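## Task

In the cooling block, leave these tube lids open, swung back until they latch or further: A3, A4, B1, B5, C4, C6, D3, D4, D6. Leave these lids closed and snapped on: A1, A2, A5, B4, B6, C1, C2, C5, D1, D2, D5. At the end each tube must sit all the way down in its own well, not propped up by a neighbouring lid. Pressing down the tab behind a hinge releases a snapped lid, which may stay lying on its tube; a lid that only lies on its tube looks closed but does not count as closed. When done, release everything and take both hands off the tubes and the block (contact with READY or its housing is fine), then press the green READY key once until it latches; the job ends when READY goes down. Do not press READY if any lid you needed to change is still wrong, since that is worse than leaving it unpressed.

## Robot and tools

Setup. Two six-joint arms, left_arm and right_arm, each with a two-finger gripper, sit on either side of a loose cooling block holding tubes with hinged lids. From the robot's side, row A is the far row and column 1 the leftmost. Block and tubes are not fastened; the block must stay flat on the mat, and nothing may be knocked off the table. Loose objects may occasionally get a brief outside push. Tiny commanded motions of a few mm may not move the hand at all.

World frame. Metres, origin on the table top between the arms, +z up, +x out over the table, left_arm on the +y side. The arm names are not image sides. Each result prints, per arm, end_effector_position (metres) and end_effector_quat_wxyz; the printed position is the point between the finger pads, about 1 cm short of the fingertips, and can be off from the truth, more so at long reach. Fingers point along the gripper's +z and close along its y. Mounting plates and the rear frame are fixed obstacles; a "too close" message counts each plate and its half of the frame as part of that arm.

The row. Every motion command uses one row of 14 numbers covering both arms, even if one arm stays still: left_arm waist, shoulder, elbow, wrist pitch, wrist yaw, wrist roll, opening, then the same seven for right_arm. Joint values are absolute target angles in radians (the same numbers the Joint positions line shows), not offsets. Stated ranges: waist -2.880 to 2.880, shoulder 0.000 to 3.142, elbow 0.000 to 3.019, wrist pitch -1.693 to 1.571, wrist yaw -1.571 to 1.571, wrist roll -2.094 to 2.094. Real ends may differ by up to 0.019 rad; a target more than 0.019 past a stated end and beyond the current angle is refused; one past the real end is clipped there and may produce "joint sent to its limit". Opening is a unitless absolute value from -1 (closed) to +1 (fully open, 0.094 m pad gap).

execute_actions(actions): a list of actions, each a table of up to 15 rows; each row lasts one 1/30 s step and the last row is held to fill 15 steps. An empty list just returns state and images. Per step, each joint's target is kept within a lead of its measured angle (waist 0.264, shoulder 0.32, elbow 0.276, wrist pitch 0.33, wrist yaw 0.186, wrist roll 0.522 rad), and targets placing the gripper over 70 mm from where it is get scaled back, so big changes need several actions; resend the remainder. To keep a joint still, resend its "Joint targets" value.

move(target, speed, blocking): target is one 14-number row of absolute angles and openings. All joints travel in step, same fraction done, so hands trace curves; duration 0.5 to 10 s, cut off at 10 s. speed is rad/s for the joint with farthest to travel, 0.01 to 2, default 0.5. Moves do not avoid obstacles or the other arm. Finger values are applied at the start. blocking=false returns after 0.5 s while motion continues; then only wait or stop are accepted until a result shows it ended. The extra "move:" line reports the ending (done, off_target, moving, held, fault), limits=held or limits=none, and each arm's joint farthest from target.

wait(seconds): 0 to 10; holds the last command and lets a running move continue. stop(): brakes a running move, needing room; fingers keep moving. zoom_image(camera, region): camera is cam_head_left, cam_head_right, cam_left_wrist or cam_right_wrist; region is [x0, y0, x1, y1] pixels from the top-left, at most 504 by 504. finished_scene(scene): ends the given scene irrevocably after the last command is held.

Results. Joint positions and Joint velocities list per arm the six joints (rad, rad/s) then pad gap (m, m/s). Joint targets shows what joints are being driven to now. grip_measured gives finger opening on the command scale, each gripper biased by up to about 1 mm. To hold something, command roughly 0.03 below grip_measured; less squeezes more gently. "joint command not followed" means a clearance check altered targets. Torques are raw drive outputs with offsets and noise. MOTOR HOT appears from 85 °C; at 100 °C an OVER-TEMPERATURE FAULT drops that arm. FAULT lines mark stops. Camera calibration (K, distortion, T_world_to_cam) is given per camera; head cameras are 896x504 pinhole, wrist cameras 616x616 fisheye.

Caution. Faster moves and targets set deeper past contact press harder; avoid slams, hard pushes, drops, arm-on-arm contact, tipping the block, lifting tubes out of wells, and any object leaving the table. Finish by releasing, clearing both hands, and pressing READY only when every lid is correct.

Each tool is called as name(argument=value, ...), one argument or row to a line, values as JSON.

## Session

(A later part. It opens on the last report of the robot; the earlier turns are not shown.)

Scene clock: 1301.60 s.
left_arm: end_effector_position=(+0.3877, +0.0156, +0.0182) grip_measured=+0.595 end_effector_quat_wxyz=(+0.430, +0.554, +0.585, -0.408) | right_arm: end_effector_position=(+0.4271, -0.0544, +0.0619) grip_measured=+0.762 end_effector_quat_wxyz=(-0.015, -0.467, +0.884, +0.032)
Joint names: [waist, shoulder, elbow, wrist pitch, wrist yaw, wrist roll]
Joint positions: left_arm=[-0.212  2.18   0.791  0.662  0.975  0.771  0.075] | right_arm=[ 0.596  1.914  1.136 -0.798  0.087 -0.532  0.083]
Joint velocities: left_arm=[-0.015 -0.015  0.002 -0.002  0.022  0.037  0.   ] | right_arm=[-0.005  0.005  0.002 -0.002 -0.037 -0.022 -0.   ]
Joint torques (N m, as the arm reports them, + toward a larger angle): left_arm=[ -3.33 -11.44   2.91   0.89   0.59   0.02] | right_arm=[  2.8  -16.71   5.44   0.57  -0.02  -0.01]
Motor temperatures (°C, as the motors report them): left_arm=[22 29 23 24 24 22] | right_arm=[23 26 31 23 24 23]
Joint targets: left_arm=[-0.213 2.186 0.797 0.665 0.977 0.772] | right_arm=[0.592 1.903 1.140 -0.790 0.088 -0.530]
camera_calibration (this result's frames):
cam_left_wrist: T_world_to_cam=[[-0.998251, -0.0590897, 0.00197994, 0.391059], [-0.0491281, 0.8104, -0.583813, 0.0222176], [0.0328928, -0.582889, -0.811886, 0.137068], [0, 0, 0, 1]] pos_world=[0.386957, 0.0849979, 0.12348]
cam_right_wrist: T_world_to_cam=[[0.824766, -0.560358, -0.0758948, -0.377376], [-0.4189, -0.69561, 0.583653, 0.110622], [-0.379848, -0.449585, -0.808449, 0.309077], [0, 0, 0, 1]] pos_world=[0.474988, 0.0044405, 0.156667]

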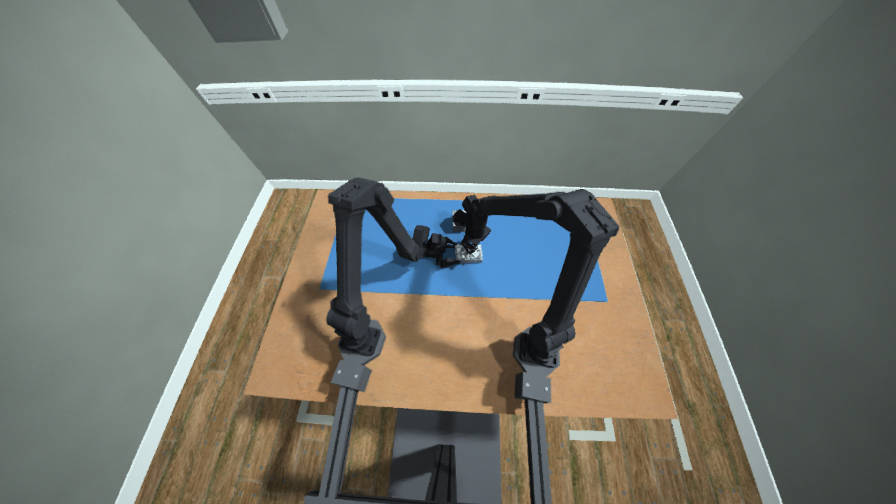

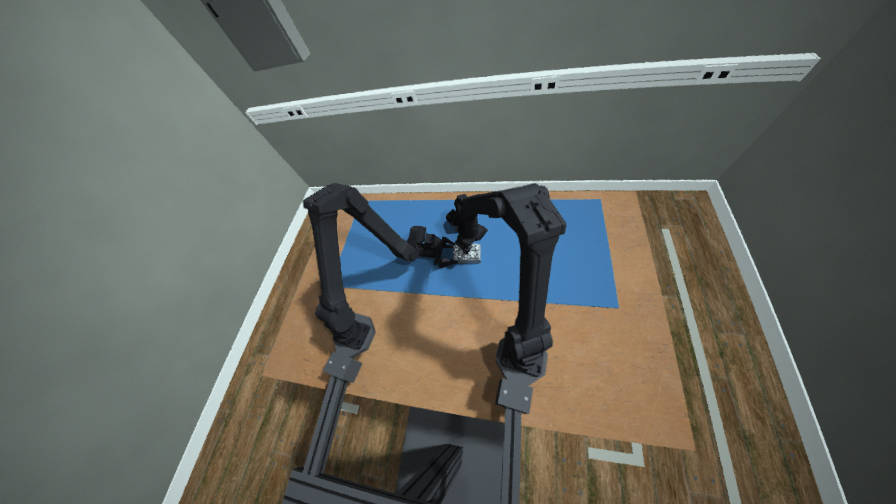

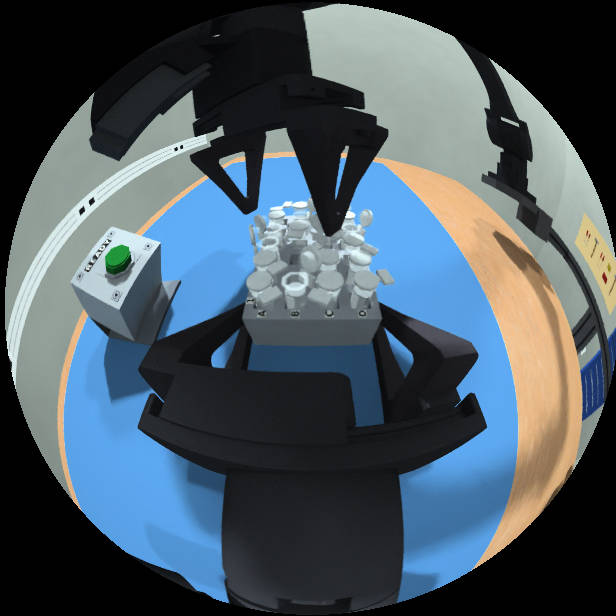

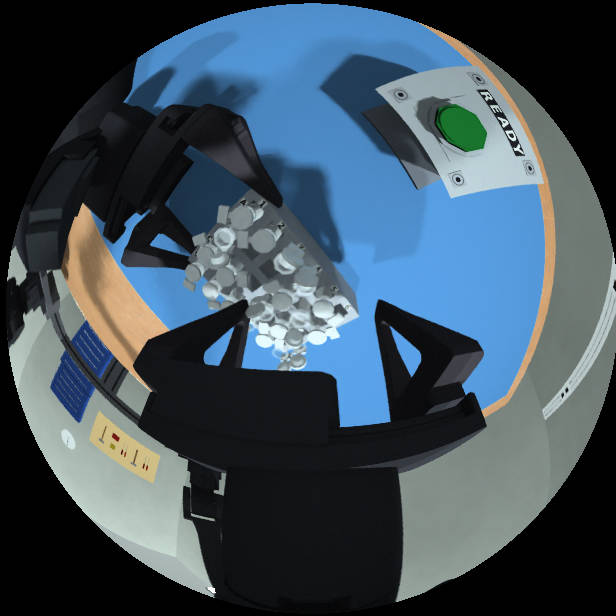

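execute_actions(
  actions=[
    [[-0.213,2.186,0.797,0.665,0.977,0.772,0.58, 0.592,1.908,1.14,-0.79,0.088,-0.53,0.75],[-0.213,2.186,0.797,0.665,0.977,0.772,0.58, 0.592,1.908,1.14,-0.79,0.088,-0.53,0.74],[-0.213,2.186,0.797,0.665,0.977,0.772,0.58, 0.592,1.908,1.14,-0.79,0.088,-0.53,0.73],[-0.213,2.186,0.797,0.665,0.977,0.772,0.58, 0.592,1.908,1.14,-0.79,0.088,-0.53,0.72],[-0.213,2.186,0.797,0.665,0.977,0.772,0.58, 0.592,1.908,1.14,-0.79,0.088,-0.53,0.71],[-0.213,2.186,0.797,0.665,0.977,0.772,0.58, 0.592,1.908,1.14,-0.79,0.088,-0.53,0.70],[-0.213,2.186,0.797,0.665,0.977,0.772,0.58, 0.592,1.908,1.14,-0.79,0.088,-0.53,0.69],[-0.213,2.186,0.797,0.665,0.977,0.772,0.58, 0.592,1.915,1.14,-0.79,0.088,-0.53,0.69],[-0.213,2.186,0.797,0.665,0.977,0.772,0.58, 0.592,1.922,1.14,-0.79,0.088,-0.53,0.69],[-0.213,2.186,0.797,0.665,0.977,0.772,0.58, 0.592,1.928,1.14,-0.79,0.088,-0.53,0.69],[-0.213,2.186,0.797,0.665,0.977,0.772,0.58, 0.592,1.932,1.138,-0.79,0.088,-0.53,0.69],[-0.213,2.186,0.797,0.665,0.977,0.772,0.58, 0.592,1.935,1.138,-0.79,0.088,-0.53,0.69]],
  ],
)

zoom_image(
  camera="cam_right_wrist",
  region=[205, 270, 295, 345],
)

zoom_image(
  camera="cam_left_wrist",
  region=[285, 190, 395, 275],
)

Scene clock: 1313.77 s.
left_arm: end_effector_position=(+0.3877, +0.0156, +0.0182) grip_measured=+0.595 end_effector_quat_wxyz=(+0.430, +0.554, +0.585, -0.408) | right_arm: end_effector_position=(+0.4269, -0.0542, +0.0617) grip_measured=+0.692 end_effector_quat_wxyz=(-0.015, -0.467, +0.884, +0.033)
Joint names: [waist, shoulder, elbow, wrist pitch, wrist yaw, wrist roll]
Joint positions: left_arm=[-0.212  2.18   0.791  0.662  0.975  0.771  0.075] | right_arm=[ 0.596  1.915  1.136 -0.798  0.085 -0.532  0.08 ]
Joint velocities: left_arm=[-0.005 -0.005  0.007 -0.007 -0.022 -0.051 -0.001] | right_arm=[-0.015 -0.024 -0.007 -0.012 -0.007  0.037  0.   ]
Joint torques (N m, as the arm reports them, + toward a larger angle): left_arm=[ -3.18 -11.48   2.98   0.84   0.6    0.01] | right_arm=[  2.89 -14.51   5.34   0.62   0.1   -0.03]
Motor temperatures (°C, as the motors report them): left_arm=[22 29 23 24 24 22] | right_arm=[23 26 31 23 24 23]
Joint targets: left_arm=[-0.213 2.186 0.797 0.665 0.977 0.772] | right_arm=[0.592 1.935 1.138 -0.790 0.088 -0.530]
camera_calibration (this result's frames):
cam_left_wrist: T_world_to_cam=[[-0.998251, -0.0590897, 0.00197994, 0.391059], [-0.0491281, 0.8104, -0.583813, 0.0222176], [0.0328928, -0.582889, -0.811886, 0.137068], [0, 0, 0, 1]] pos_world=[0.386957, 0.0849979, 0.12348]
cam_right_wrist: T_world_to_cam=[[0.824674, -0.560242, -0.0777247, -0.376888], [-0.418229, -0.69652, 0.583048, 0.110522], [-0.380785, -0.448318, -0.808711, 0.309487], [0, 0, 0, 1]] pos_world=[0.474882, 0.00458059, 0.156552]

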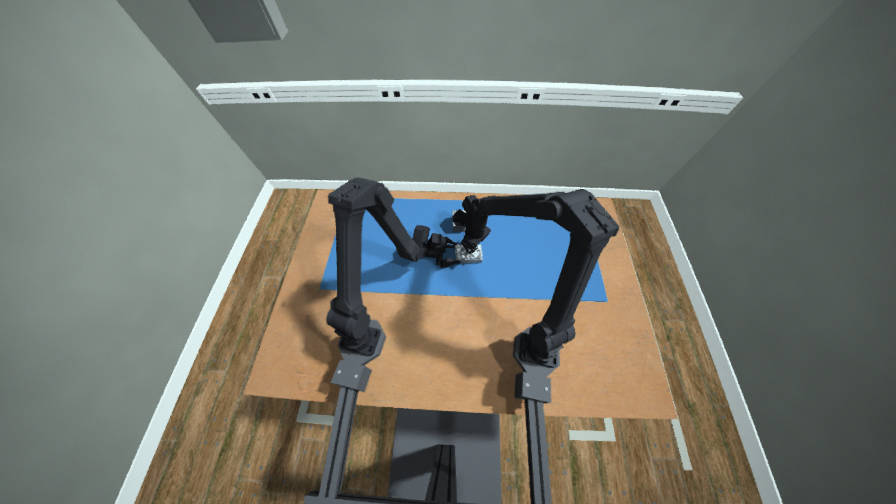

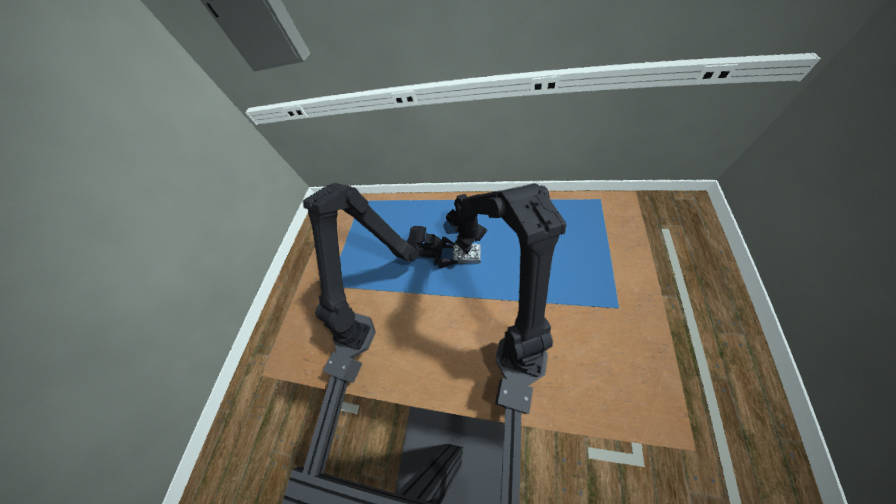

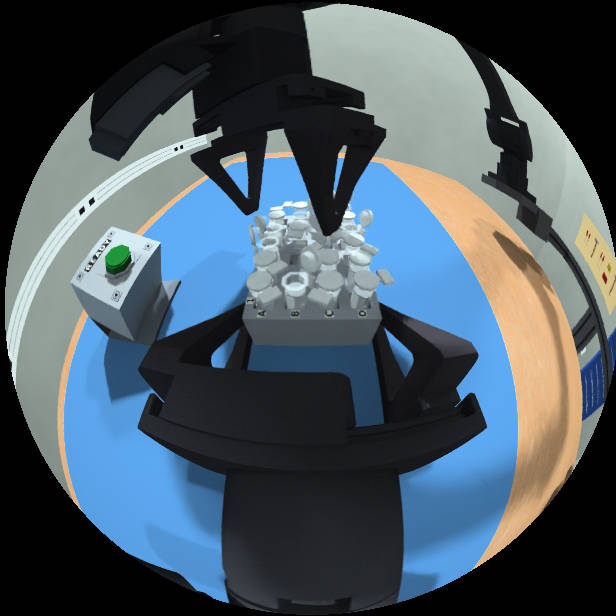

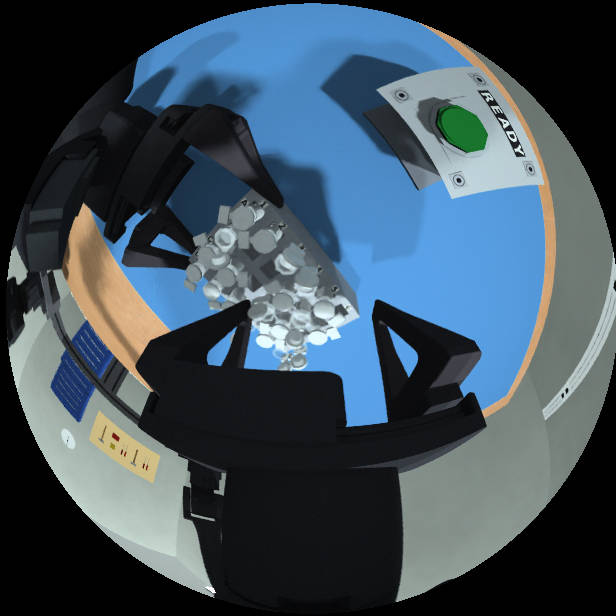

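Region (205, 270, 295, 345) of cam_right_wrist's 616x616 image, scaled by 5.600, with more detail than that image has.

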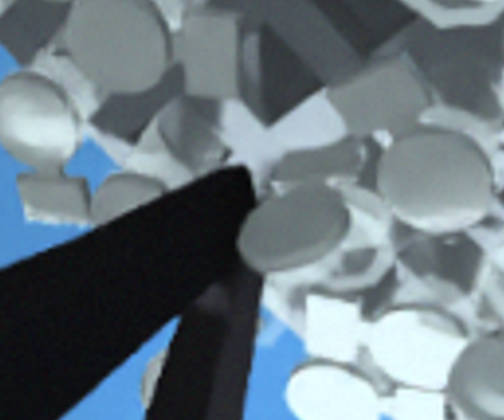

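Region (285, 190, 395, 275) of cam_left_wrist's 616x616 image, scaled by 4.582, with more detail than that image has; it fills the top 389 rows of this view, and the rest is white.

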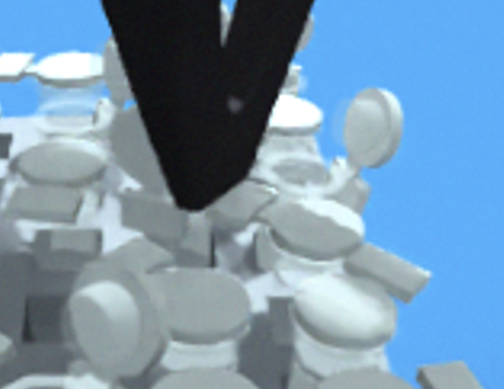

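execute_actions(
  actions=[
    [[-0.213,2.186,0.797,0.665,0.977,0.772,0.58, 0.592,1.940,1.136,-0.79,0.088,-0.53,0.69],[-0.213,2.186,0.797,0.665,0.977,0.772,0.58, 0.592,1.946,1.134,-0.79,0.088,-0.53,0.69],[-0.213,2.186,0.797,0.665,0.977,0.772,0.58, 0.592,1.953,1.132,-0.79,0.089,-0.53,0.69],[-0.213,2.186,0.797,0.665,0.977,0.772,0.58, 0.592,1.962,1.130,-0.79,0.090,-0.53,0.69],[-0.213,2.186,0.797,0.665,0.977,0.772,0.58, 0.592,1.972,1.128,-0.788,0.091,-0.53,0.69],[-0.213,2.186,0.797,0.665,0.977,0.772,0.58, 0.592,1.982,1.126,-0.788,0.092,-0.53,0.69],[-0.213,2.186,0.797,0.665,0.977,0.772,0.58, 0.592,1.992,1.124,-0.786,0.093,-0.53,0.69],[-0.213,2.186,0.797,0.665,0.977,0.772,0.58, 0.592,2.002,1.122,-0.786,0.094,-0.53,0.69],[-0.213,2.186,0.797,0.665,0.977,0.772,0.58, 0.592,2.012,1.120,-0.785,0.095,-0.53,0.69],[-0.213,2.186,0.797,0.665,0.977,0.772,0.58, 0.592,2.022,1.118,-0.785,0.096,-0.53,0.69],[-0.213,2.186,0.797,0.665,0.977,0.772,0.58, 0.592,2.032,1.116,-0.785,0.097,-0.53,0.69],[-0.213,2.186,0.797,0.665,0.977,0.772,0.58, 0.592,2.038,1.115,-0.785,0.097,-0.53,0.69],[-0.213,2.186,0.797,0.665,0.977,0.772,0.58, 0.592,2.038,1.115,-0.785,0.097,-0.53,0.69],[-0.213,2.186,0.797,0.665,0.977,0.772,0.58, 0.592,2.038,1.115,-0.785,0.097,-0.53,0.69],[-0.213,2.186,0.797,0.665,0.977,0.772,0.58, 0.592,1.99,1.128,-0.79,0.092,-0.53,0.69]],
    [[-0.213,2.186,0.797,0.665,0.977,0.772,0.58, 0.592,1.955,1.135,-0.79,0.089,-0.53,0.69],[-0.213,2.186,0.797,0.665,0.977,0.772,0.58, 0.592,1.938,1.14,-0.79,0.088,-0.53,0.69]],
  ],
)

zoom_image(
  camera="cam_right_wrist",
  region=[205, 270, 295, 345],
)

zoom_image(
  camera="cam_left_wrist",
  region=[285, 190, 395, 275],
)

Scene clock: 1325.17 s.
left_arm: end_effector_position=(+0.3872, +0.0152, +0.0185) grip_measured=+0.595 end_effector_quat_wxyz=(+0.431, +0.555, +0.583, -0.408) | right_arm: end_effector_position=(+0.4278, -0.0525, +0.0494) grip_measured=+0.691 end_effector_quat_wxyz=(-0.022, -0.468, +0.883, +0.031)
Joint names: [waist, shoulder, elbow, wrist pitch, wrist yaw, wrist roll]
Joint positions: left_arm=[-0.213  2.18   0.791  0.662  0.977  0.773  0.075] | right_arm=[ 0.596  1.948  1.148 -0.792  0.089 -0.532  0.079]
Joint velocities: left_arm=[-0.005 -0.015 -0.012  0.002  0.007  0.007 -0.   ] | right_arm=[-0.005  0.005 -0.002 -0.007 -0.022 -0.081  0.001]
Joint torques (N m, as the arm reports them, + toward a larger angle): left_arm=[ -3.23 -11.38   2.93   0.82   0.48  -0.01] | right_arm=[  2.58 -16.71   4.61   0.12  -0.12  -0.06]
Motor temperatures (°C, as the motors report them): left_arm=[22 29 23 24 24 22] | right_arm=[23 26 31 23 24 23]
Joint targets: left_arm=[-0.213 2.186 0.797 0.665 0.977 0.772] | right_arm=[0.592 1.938 1.140 -0.790 0.088 -0.530]
camera_calibration (this result's frames):
cam_left_wrist: T_world_to_cam=[[-0.998419, -0.0562061, 0.000588577, 0.390572], [-0.0459211, 0.809593, -0.585193, 0.0215012], [0.0324149, -0.584294, -0.810894, 0.137297], [0, 0, 0, 1]] pos_world=[0.386491, 0.0847669, 0.123685]
cam_right_wrist: T_world_to_cam=[[0.824869, -0.559427, -0.0814452, -0.377524], [-0.41028, -0.691511, 0.594544, 0.115563], [-0.388924, -0.457005, -0.799928, 0.303197], [0, 0, 0, 1]] pos_world=[0.476742, 0.00727886, 0.143081]

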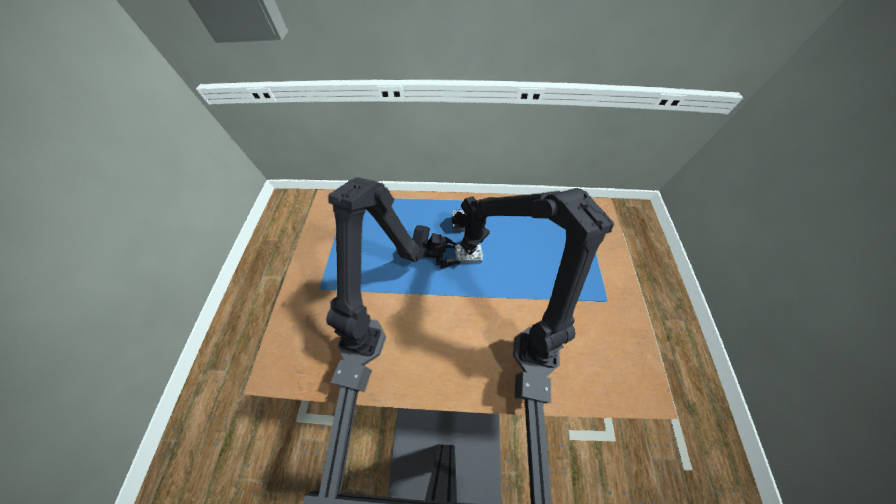

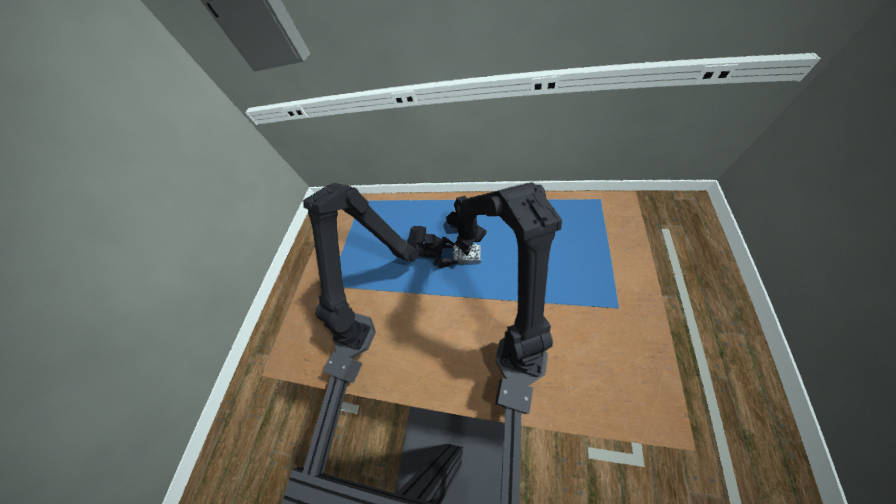

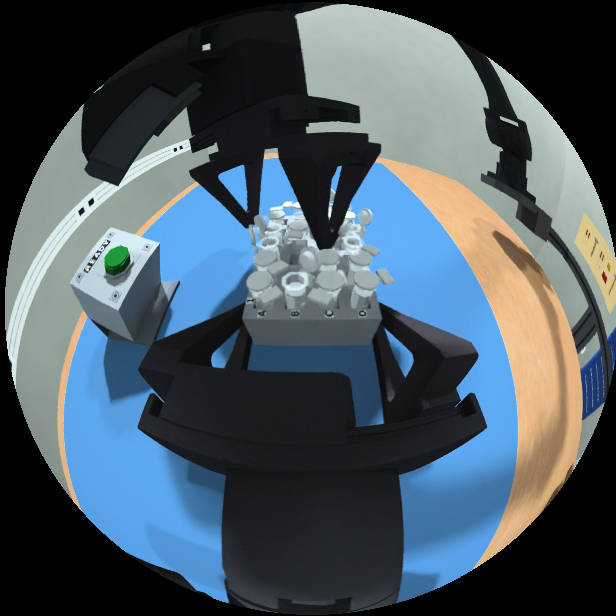

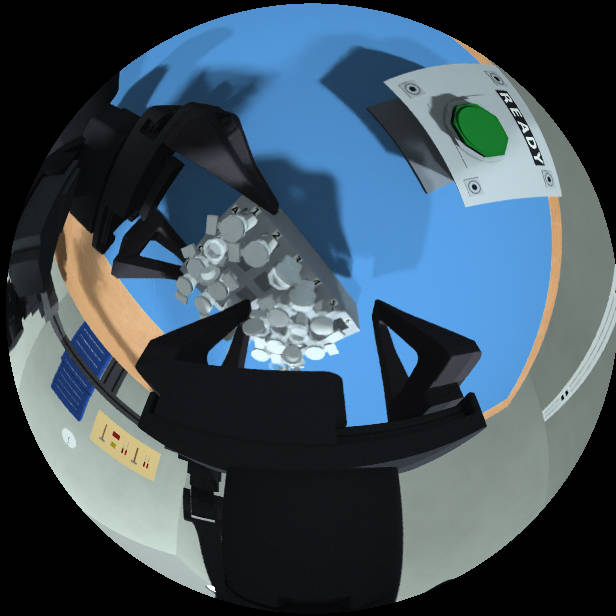

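Region (205, 270, 295, 345) of cam_right_wrist's 616x616 image, scaled by 5.600, with more detail than that image has.

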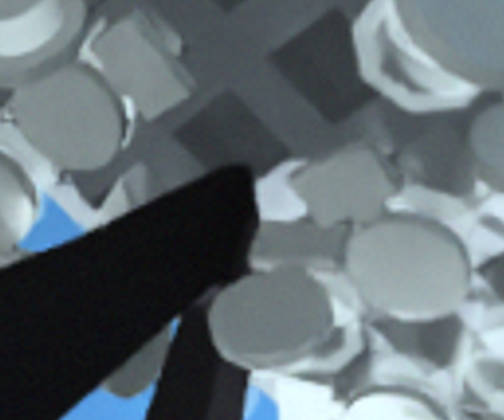

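Region (285, 190, 395, 275) of cam_left_wrist's 616x616 image, scaled by 4.582, with more detail than that image has; it fills the top 389 rows of this view, and the rest is white.

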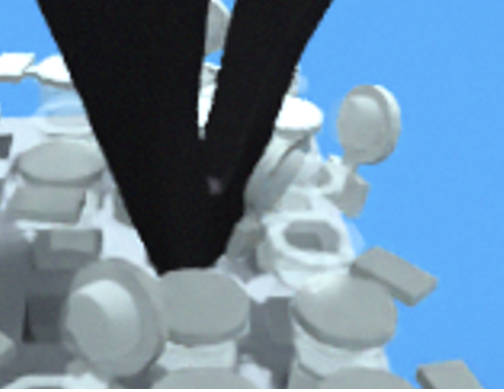

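execute_actions(
  actions=[
    [[-0.213,2.186,0.797,0.665,0.977,0.772,0.58, 0.592,1.934,1.139,-0.79,0.088,-0.53,0.69],[-0.213,2.186,0.797,0.665,0.977,0.772,0.58, 0.592,1.930,1.137,-0.79,0.088,-0.53,0.69],[-0.213,2.186,0.797,0.665,0.977,0.772,0.58, 0.592,1.926,1.135,-0.79,0.088,-0.53,0.69],[-0.213,2.186,0.797,0.665,0.977,0.772,0.58, 0.592,1.922,1.133,-0.79,0.088,-0.53,0.69],[-0.213,2.186,0.797,0.665,0.977,0.772,0.58, 0.592,1.918,1.1315,-0.79,0.088,-0.53,0.69],[-0.213,2.186,0.797,0.665,0.977,0.772,0.58, 0.592,1.914,1.130,-0.79,0.088,-0.53,0.69],[-0.213,2.186,0.797,0.665,0.977,0.772,0.58, 0.592,1.910,1.128,-0.79,0.088,-0.53,0.69],[-0.213,2.186,0.797,0.665,0.977,0.772,0.58, 0.592,1.906,1.126,-0.79,0.088,-0.53,0.69],[-0.213,2.186,0.797,0.665,0.977,0.772,0.58, 0.592,1.902,1.1245,-0.79,0.088,-0.53,0.69],[-0.213,2.186,0.797,0.665,0.977,0.772,0.58, 0.592,1.898,1.123,-0.79,0.088,-0.53,0.69],[-0.213,2.186,0.797,0.665,0.977,0.772,0.58, 0.592,1.894,1.121,-0.79,0.088,-0.53,0.69],[-0.213,2.186,0.797,0.665,0.977,0.772,0.58, 0.592,1.890,1.119,-0.79,0.088,-0.53,0.69],[-0.213,2.186,0.797,0.665,0.977,0.772,0.58, 0.592,1.886,1.1175,-0.79,0.088,-0.53,0.69],[-0.213,2.186,0.797,0.665,0.977,0.772,0.58, 0.592,1.882,1.116,-0.79,0.088,-0.53,0.69],[-0.213,2.186,0.797,0.665,0.977,0.772,0.58, 0.592,1.878,1.114,-0.79,0.088,-0.53,0.69]],
    [[-0.213,2.186,0.797,0.665,0.977,0.772,0.58, 0.592,1.873,1.112,-0.79,0.088,-0.53,0.69],[-0.213,2.186,0.797,0.665,0.977,0.772,0.58, 0.592,1.868,1.110,-0.79,0.088,-0.53,0.69],[-0.213,2.186,0.797,0.665,0.977,0.772,0.58, 0.592,1.863,1.108,-0.79,0.088,-0.53,0.69],[-0.213,2.186,0.797,0.665,0.977,0.772,0.58, 0.592,1.858,1.106,-0.79,0.088,-0.53,0.69],[-0.213,2.186,0.797,0.665,0.977,0.772,0.58, 0.592,1.852,1.104,-0.79,0.088,-0.53,0.69],[-0.213,2.186,0.797,0.665,0.977,0.772,0.58, 0.592,1.846,1.102,-0.79,0.088,-0.53,0.69],[-0.213,2.186,0.797,0.665,0.977,0.772,0.58, 0.592,1.840,1.100,-0.79,0.088,-0.53,0.69],[-0.213,2.186,0.797,0.665,0.977,0.772,0.58, 0.60,1.834,1.100,-0.79,0.088,-0.53,0.75],[-0.213,2.186,0.797,0.665,0.977,0.772,0.58, 0.61,1.828,1.100,-0.79,0.088,-0.53,0.82],[-0.213,2.186,0.797,0.665,0.977,0.772,0.58, 0.62,1.824,1.100,-0.79,0.088,-0.53,0.90],[-0.213,2.186,0.797,0.665,0.977,0.772,0.58, 0.63,1.822,1.100,-0.79,0.088,-0.53,0.98],[-0.213,2.186,0.797,0.665,0.977,0.772,0.58, 0.636,1.822,1.100,-0.79,0.088,-0.53,0.98]],
  ],
)

zoom_image(
  camera="cam_right_wrist",
  region=[190, 220, 340, 350],
)

zoom_image(
  camera="cam_left_wrist",
  region=[255, 175, 405, 295],
)

Scene clock: 1347.53 s.
left_arm: end_effector_position=(+0.3872, +0.0152, +0.0185) grip_measured=+0.595 end_effector_quat_wxyz=(+0.431, +0.555, +0.583, -0.408) | right_arm: end_effector_position=(+0.4281, -0.0510, +0.0948) grip_measured=+0.978 end_effector_quat_wxyz=(+0.019, -0.471, +0.882, +0.029)
Joint names: [waist, shoulder, elbow, wrist pitch, wrist yaw, wrist roll]
Joint positions: left_arm=[-0.213  2.18   0.791  0.662  0.977  0.773  0.075] | right_arm=[ 0.613  1.827  1.107 -0.792  0.089 -0.532  0.093]
Joint velocities: left_arm=[ 0.005 -0.024 -0.007  0.012 -0.051 -0.051  0.   ] | right_arm=[ 0.151 -0.054  0.007  0.002  0.066  0.022  0.001]
Joint torques (N m, as the arm reports them, + toward a larger angle): left_arm=[ -3.3  -11.42   2.89   0.88   0.5   -0.02] | right_arm=[  3.68 -14.86   5.04   0.08  -0.11  -0.03]
Motor temperatures (°C, as the motors report them): left_arm=[22 29 23 24 24 22] | right_arm=[23 26 30 23 24 23]
Joint targets: left_arm=[-0.213 2.186 0.797 0.665 0.977 0.772] | right_arm=[0.636 1.822 1.100 -0.790 0.088 -0.530]
camera_calibration (this result's frames):
cam_left_wrist: T_world_to_cam=[[-0.998419, -0.0562061, 0.000588577, 0.390572], [-0.0459211, 0.809593, -0.585193, 0.0215012], [0.0324149, -0.584294, -0.810894, 0.137297], [0, 0, 0, 1]] pos_world=[0.386491, 0.0847669, 0.123685]
cam_right_wrist: T_world_to_cam=[[0.831731, -0.553716, -0.0402685, -0.379795], [-0.448935, -0.713466, 0.537981, 0.110512], [-0.326619, -0.429378, -0.841995, 0.319044], [0, 0, 0, 1]] pos_world=[0.469706, 0.00553838, 0.193887]

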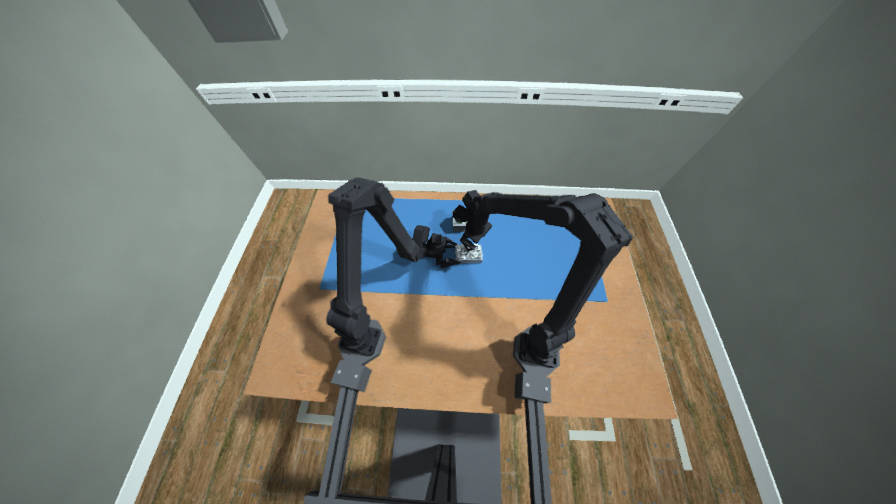

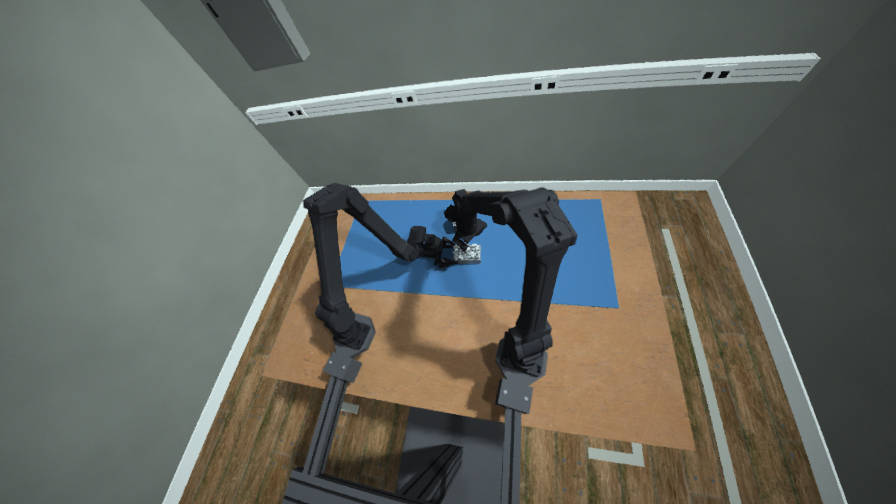

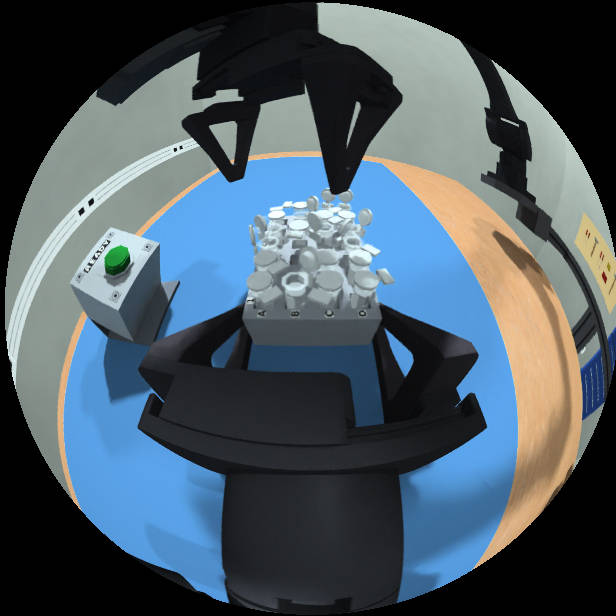

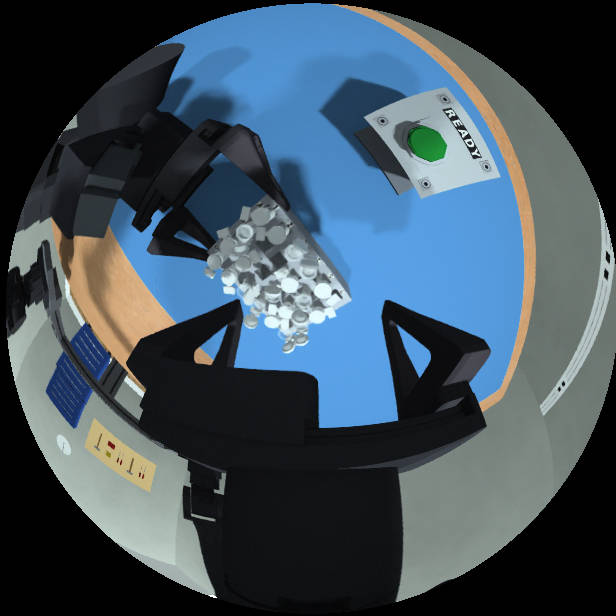

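Region (190, 220, 340, 350) of cam_right_wrist's 616x616 image, scaled by 3.360, with more detail than that image has; it fills the top 437 rows of this view, and the rest is white.

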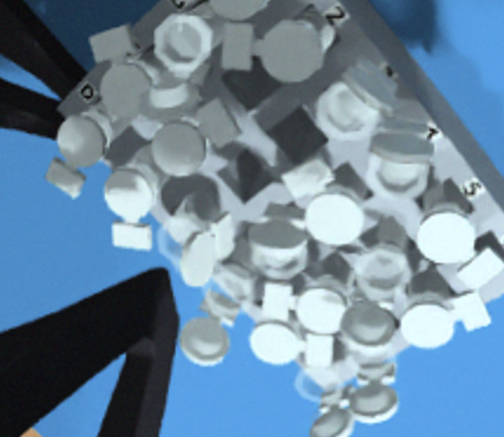

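Region (255, 175, 405, 295) of cam_left_wrist's 616x616 image, scaled by 3.360, with more detail than that image has; it fills the top 403 rows of this view, and the rest is white.

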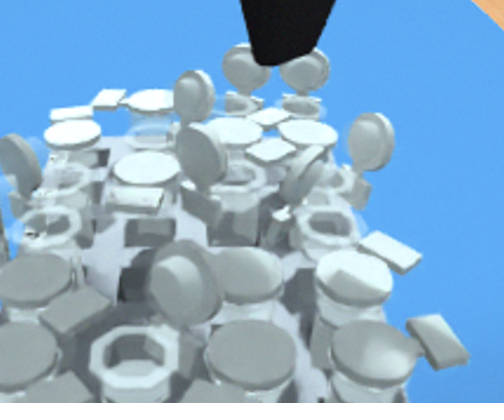

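move(
  target=[-0.213,2.186,0.797,0.665,0.977,0.772,0.58, 0.699,1.805,1.049,-0.707,0.229,-0.385,0.98],
  speed=0.25,
)

Scene clock: 1368.33 s.
left_arm: end_effector_position=(+0.3872, +0.0152, +0.0185) grip_measured=+0.595 end_effector_quat_wxyz=(+0.431, +0.555, +0.583, -0.408) | right_arm: end_effector_position=(+0.4167, -0.0412, +0.0918) grip_measured=+0.978 end_effector_quat_wxyz=(+0.039, -0.439, +0.897, -0.035)
Joint names: [waist, shoulder, elbow, wrist pitch, wrist yaw, wrist roll]
Joint positions: left_arm=[-0.213  2.18   0.791  0.662  0.977  0.773  0.075] | right_arm=[ 0.689  1.816  1.057 -0.726  0.226 -0.394  0.093]
Joint velocities: left_arm=[-0.015 -0.005  0.022  0.032 -0.095  0.022  0.   ] | right_arm=[ 0.005 -0.024 -0.022 -0.007  0.007  0.037 -0.   ]
Joint torques (N m, as the arm reports them, + toward a larger angle): left_arm=[ -3.24 -11.41   2.82   0.78   0.49   0.  ] | right_arm=[  4.48 -15.17   5.02   0.9    0.22   0.06]
Motor temperatures (°C, as the motors report them): left_arm=[22 29 23 24 24 22] | right_arm=[23 26 30 23 24 23]
Joint targets: left_arm=[-0.213 2.186 0.797 0.665 0.977 0.772] | right_arm=[0.699 1.805 1.049 -0.707 0.229 -0.385]
move: done; limits=none; left_arm: farthest joint: the shoulder, 0.006 radians from its target (0.006 radians at the start); right_arm: farthest joint: the wrist pitch, 0.019 radians from its target (0.085 radians at the start)
camera_calibration (this result's frames):
cam_left_wrist: T_world_to_cam=[[-0.998419, -0.0562061, 0.000588577, 0.390572], [-0.0459211, 0.809593, -0.585193, 0.0215012], [0.0324149, -0.584294, -0.810894, 0.137297], [0, 0, 0, 1]] pos_world=[0.386491, 0.0847669, 0.123685]
cam_right_wrist: T_world_to_cam=[[0.786151, -0.611361, 0.0905781, -0.360423], [-0.54975, -0.624777, 0.554463, 0.158102], [-0.282386, -0.485687, -0.827264, 0.294895], [0, 0, 0, 1]] pos_world=[0.453538, 0.0216562, 0.188941]

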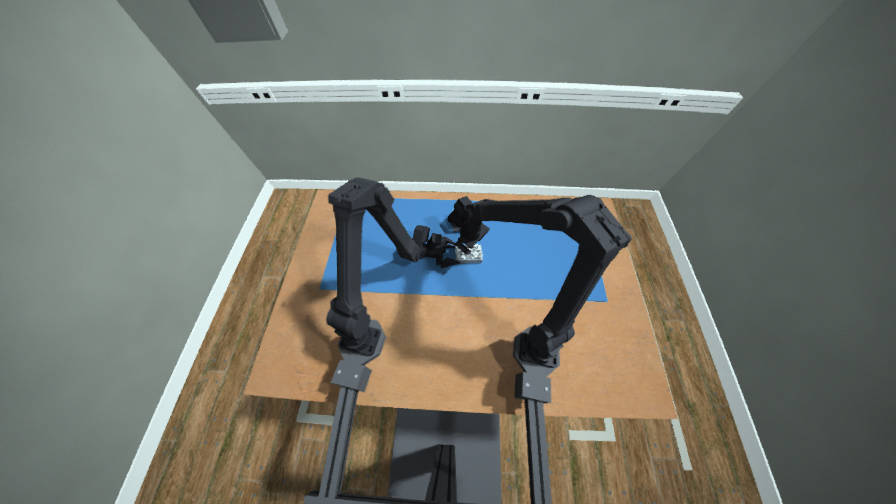

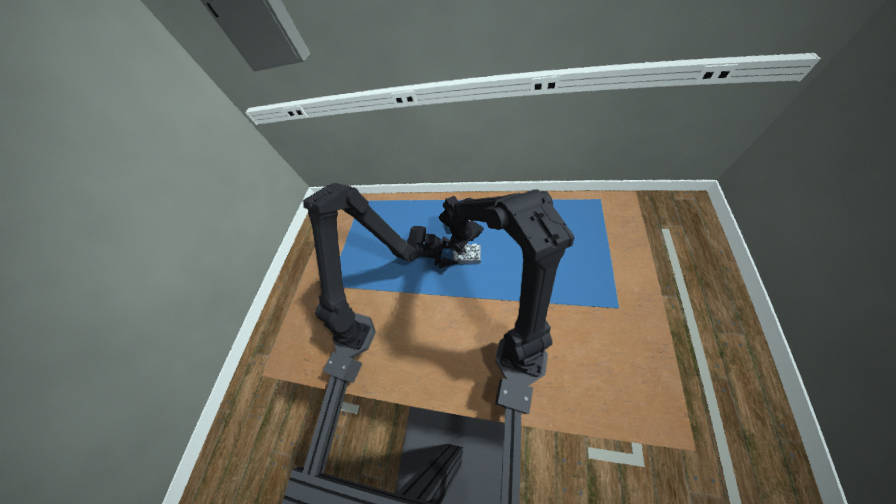

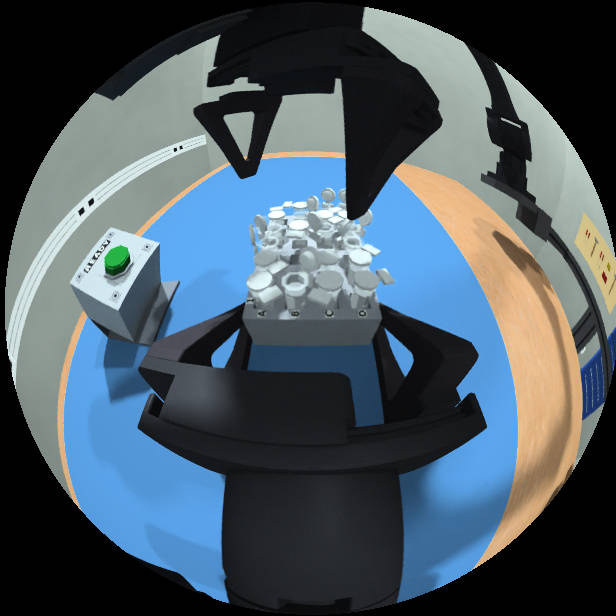

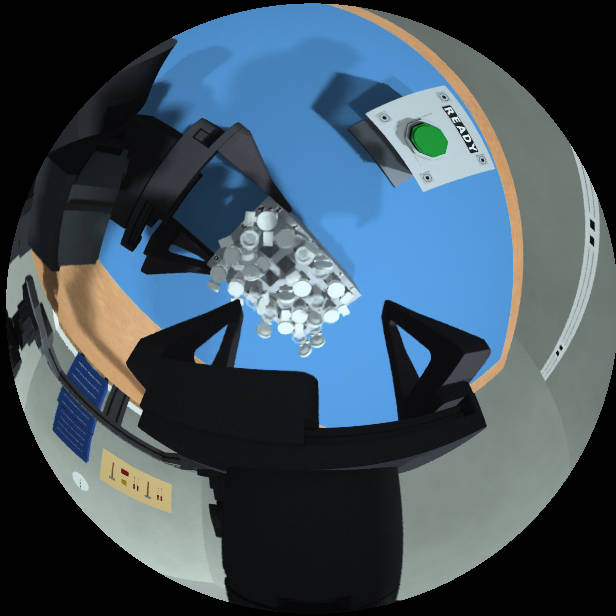

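execute_actions(
  actions=[
    [[-0.213,2.186,0.797,0.665,0.977,0.772,0.58, 0.69,1.82,1.065,-0.72,0.227,-0.39,0.98],[-0.213,2.186,0.797,0.665,0.977,0.772,0.58, 0.69,1.83,1.065,-0.72,0.227,-0.39,0.98],[-0.213,2.186,0.797,0.665,0.977,0.772,0.58, 0.69,1.835,1.065,-0.72,0.227,-0.39,0.98],[-0.213,2.186,0.797,0.665,0.977,0.772,0.58, 0.69,1.839,1.065,-0.72,0.227,-0.39,0.98],[-0.213,2.186,0.797,0.665,0.977,0.772,0.58, 0.69,1.843,1.065,-0.72,0.227,-0.39,0.98],[-0.213,2.186,0.797,0.665,0.977,0.772,0.58, 0.69,1.847,1.065,-0.72,0.227,-0.39,0.98],[-0.213,2.186,0.797,0.665,0.977,0.772,0.58, 0.69,1.851,1.065,-0.72,0.227,-0.39,0.98],[-0.213,2.186,0.797,0.665,0.977,0.772,0.58, 0.69,1.855,1.065,-0.72,0.227,-0.39,0.98],[-0.213,2.186,0.797,0.665,0.977,0.772,0.58, 0.69,1.859,1.065,-0.72,0.227,-0.39,0.98],[-0.213,2.186,0.797,0.665,0.977,0.772,0.58, 0.69,1.862,1.065,-0.72,0.227,-0.39,0.98],[-0.213,2.186,0.797,0.665,0.977,0.772,0.58, 0.69,1.865,1.065,-0.72,0.227,-0.39,0.98],[-0.213,2.186,0.797,0.665,0.977,0.772,0.58, 0.69,1.868,1.065,-0.72,0.227,-0.39,0.98],[-0.213,2.186,0.797,0.665,0.977,0.772,0.58, 0.69,1.870,1.065,-0.72,0.227,-0.39,0.98],[-0.213,2.186,0.797,0.665,0.977,0.772,0.58, 0.69,1.872,1.065,-0.72,0.227,-0.39,0.98]],
    [[-0.213,2.186,0.797,0.665,0.977,0.772,0.58, 0.69,1.872,1.065,-0.72,0.227,-0.39,0.98]],
  ],
)

zoom_image(
  camera="cam_right_wrist",
  region=[210, 250, 400, 360],
)

zoom_image(
  camera="cam_left_wrist",
  region=[285, 185, 405, 285],
)

Scene clock: 1379.87 s.
left_arm: end_effector_position=(+0.3872, +0.0152, +0.0185) grip_measured=+0.595 end_effector_quat_wxyz=(+0.431, +0.555, +0.583, -0.408) | right_arm: end_effector_position=(+0.4084, -0.0425, +0.0711) grip_measured=+0.978 end_effector_quat_wxyz=(+0.016, -0.443, +0.896, -0.036)
Joint names: [waist, shoulder, elbow, wrist pitch, wrist yaw, wrist roll]
Joint positions: left_arm=[-0.213  2.18   0.791  0.662  0.977  0.773  0.075] | right_arm=[ 0.689  1.863  1.057 -0.726  0.226 -0.394  0.093]
Joint velocities: left_arm=[-0.015 -0.005 -0.032  0.002  0.037 -0.022 -0.001] | right_arm=[-0.015 -0.005 -0.012  0.017 -0.051  0.007 -0.001]
Joint torques (N m, as the arm reports them, + toward a larger angle): left_arm=[ -3.16 -11.7    2.91   0.76   0.48  -0.01] | right_arm=[  2.96 -13.68   5.94   0.52   0.17   0.  ]
Motor temperatures (°C, as the motors report them): left_arm=[22 29 23 24 24 22] | right_arm=[23 26 30 23 24 23]
Joint targets: left_arm=[-0.213 2.186 0.797 0.665 0.977 0.772] | right_arm=[0.690 1.872 1.065 -0.720 0.227 -0.390]
camera_calibration (this result's frames):
cam_left_wrist: T_world_to_cam=[[-0.998419, -0.0562061, 0.000588577, 0.390572], [-0.0459211, 0.809593, -0.585193, 0.0215012], [0.0324149, -0.584294, -0.810894, 0.137297], [0, 0, 0, 1]] pos_world=[0.386491, 0.0847669, 0.123685]
cam_right_wrist: T_world_to_cam=[[0.793429, -0.604228, 0.0733409, -0.354175], [-0.522926, -0.615038, 0.59015, 0.151113], [-0.311477, -0.506594, -0.803956, 0.284132], [0, 0, 0, 1]] pos_world=[0.448534, 0.0228773, 0.165226]

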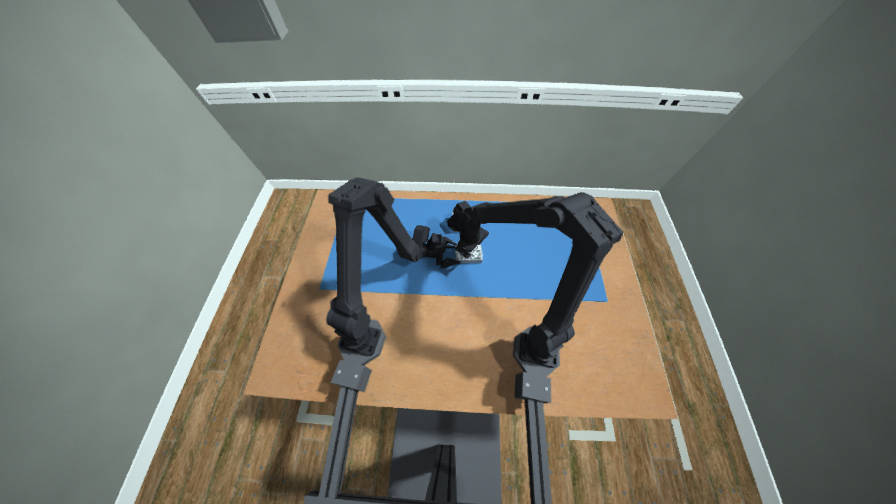

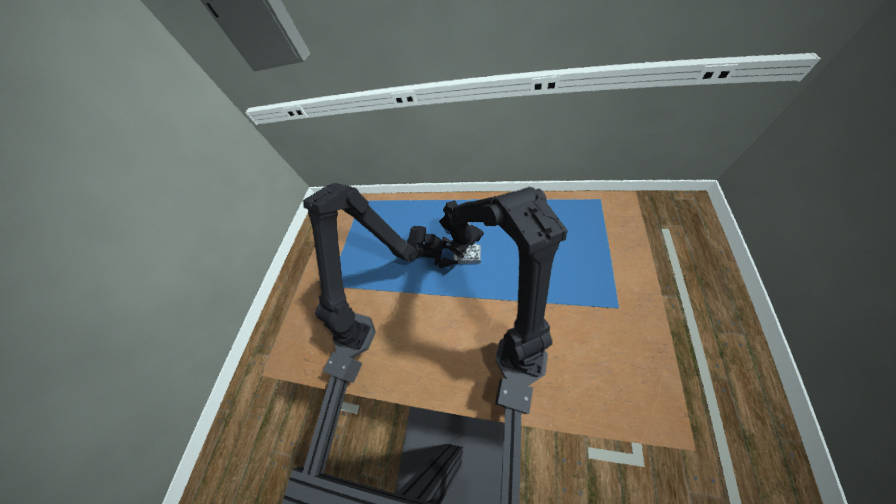

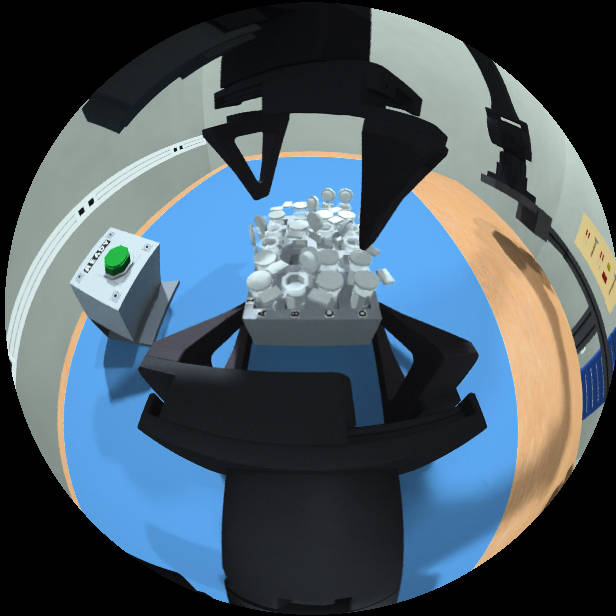

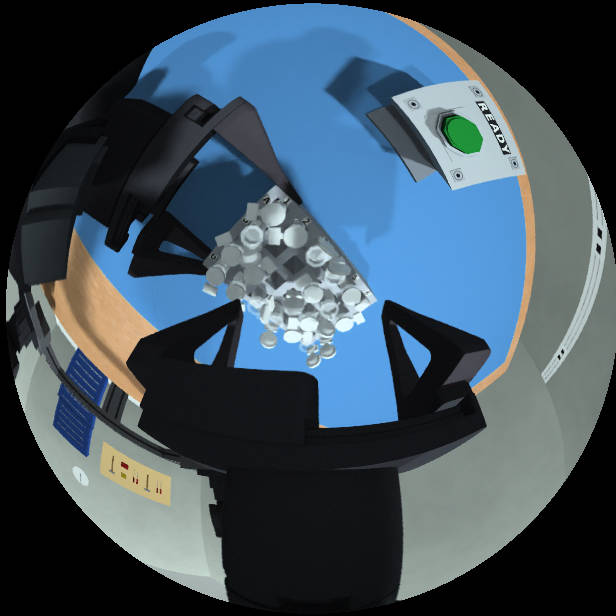

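Region (210, 250, 400, 360) of cam_right_wrist's 616x616 image, scaled by 2.653, with more detail than that image has; it fills the top 292 rows of this view, and the rest is white.

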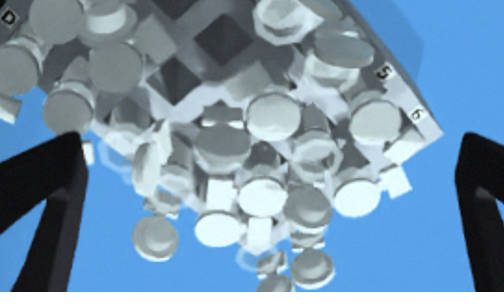

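Region (285, 185, 405, 285) of cam_left_wrist's 616x616 image, scaled by 4.200, with more detail than that image has.

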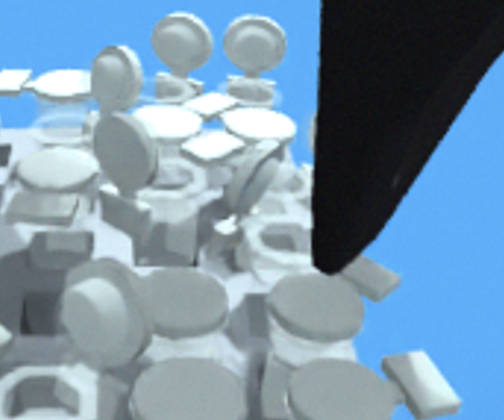

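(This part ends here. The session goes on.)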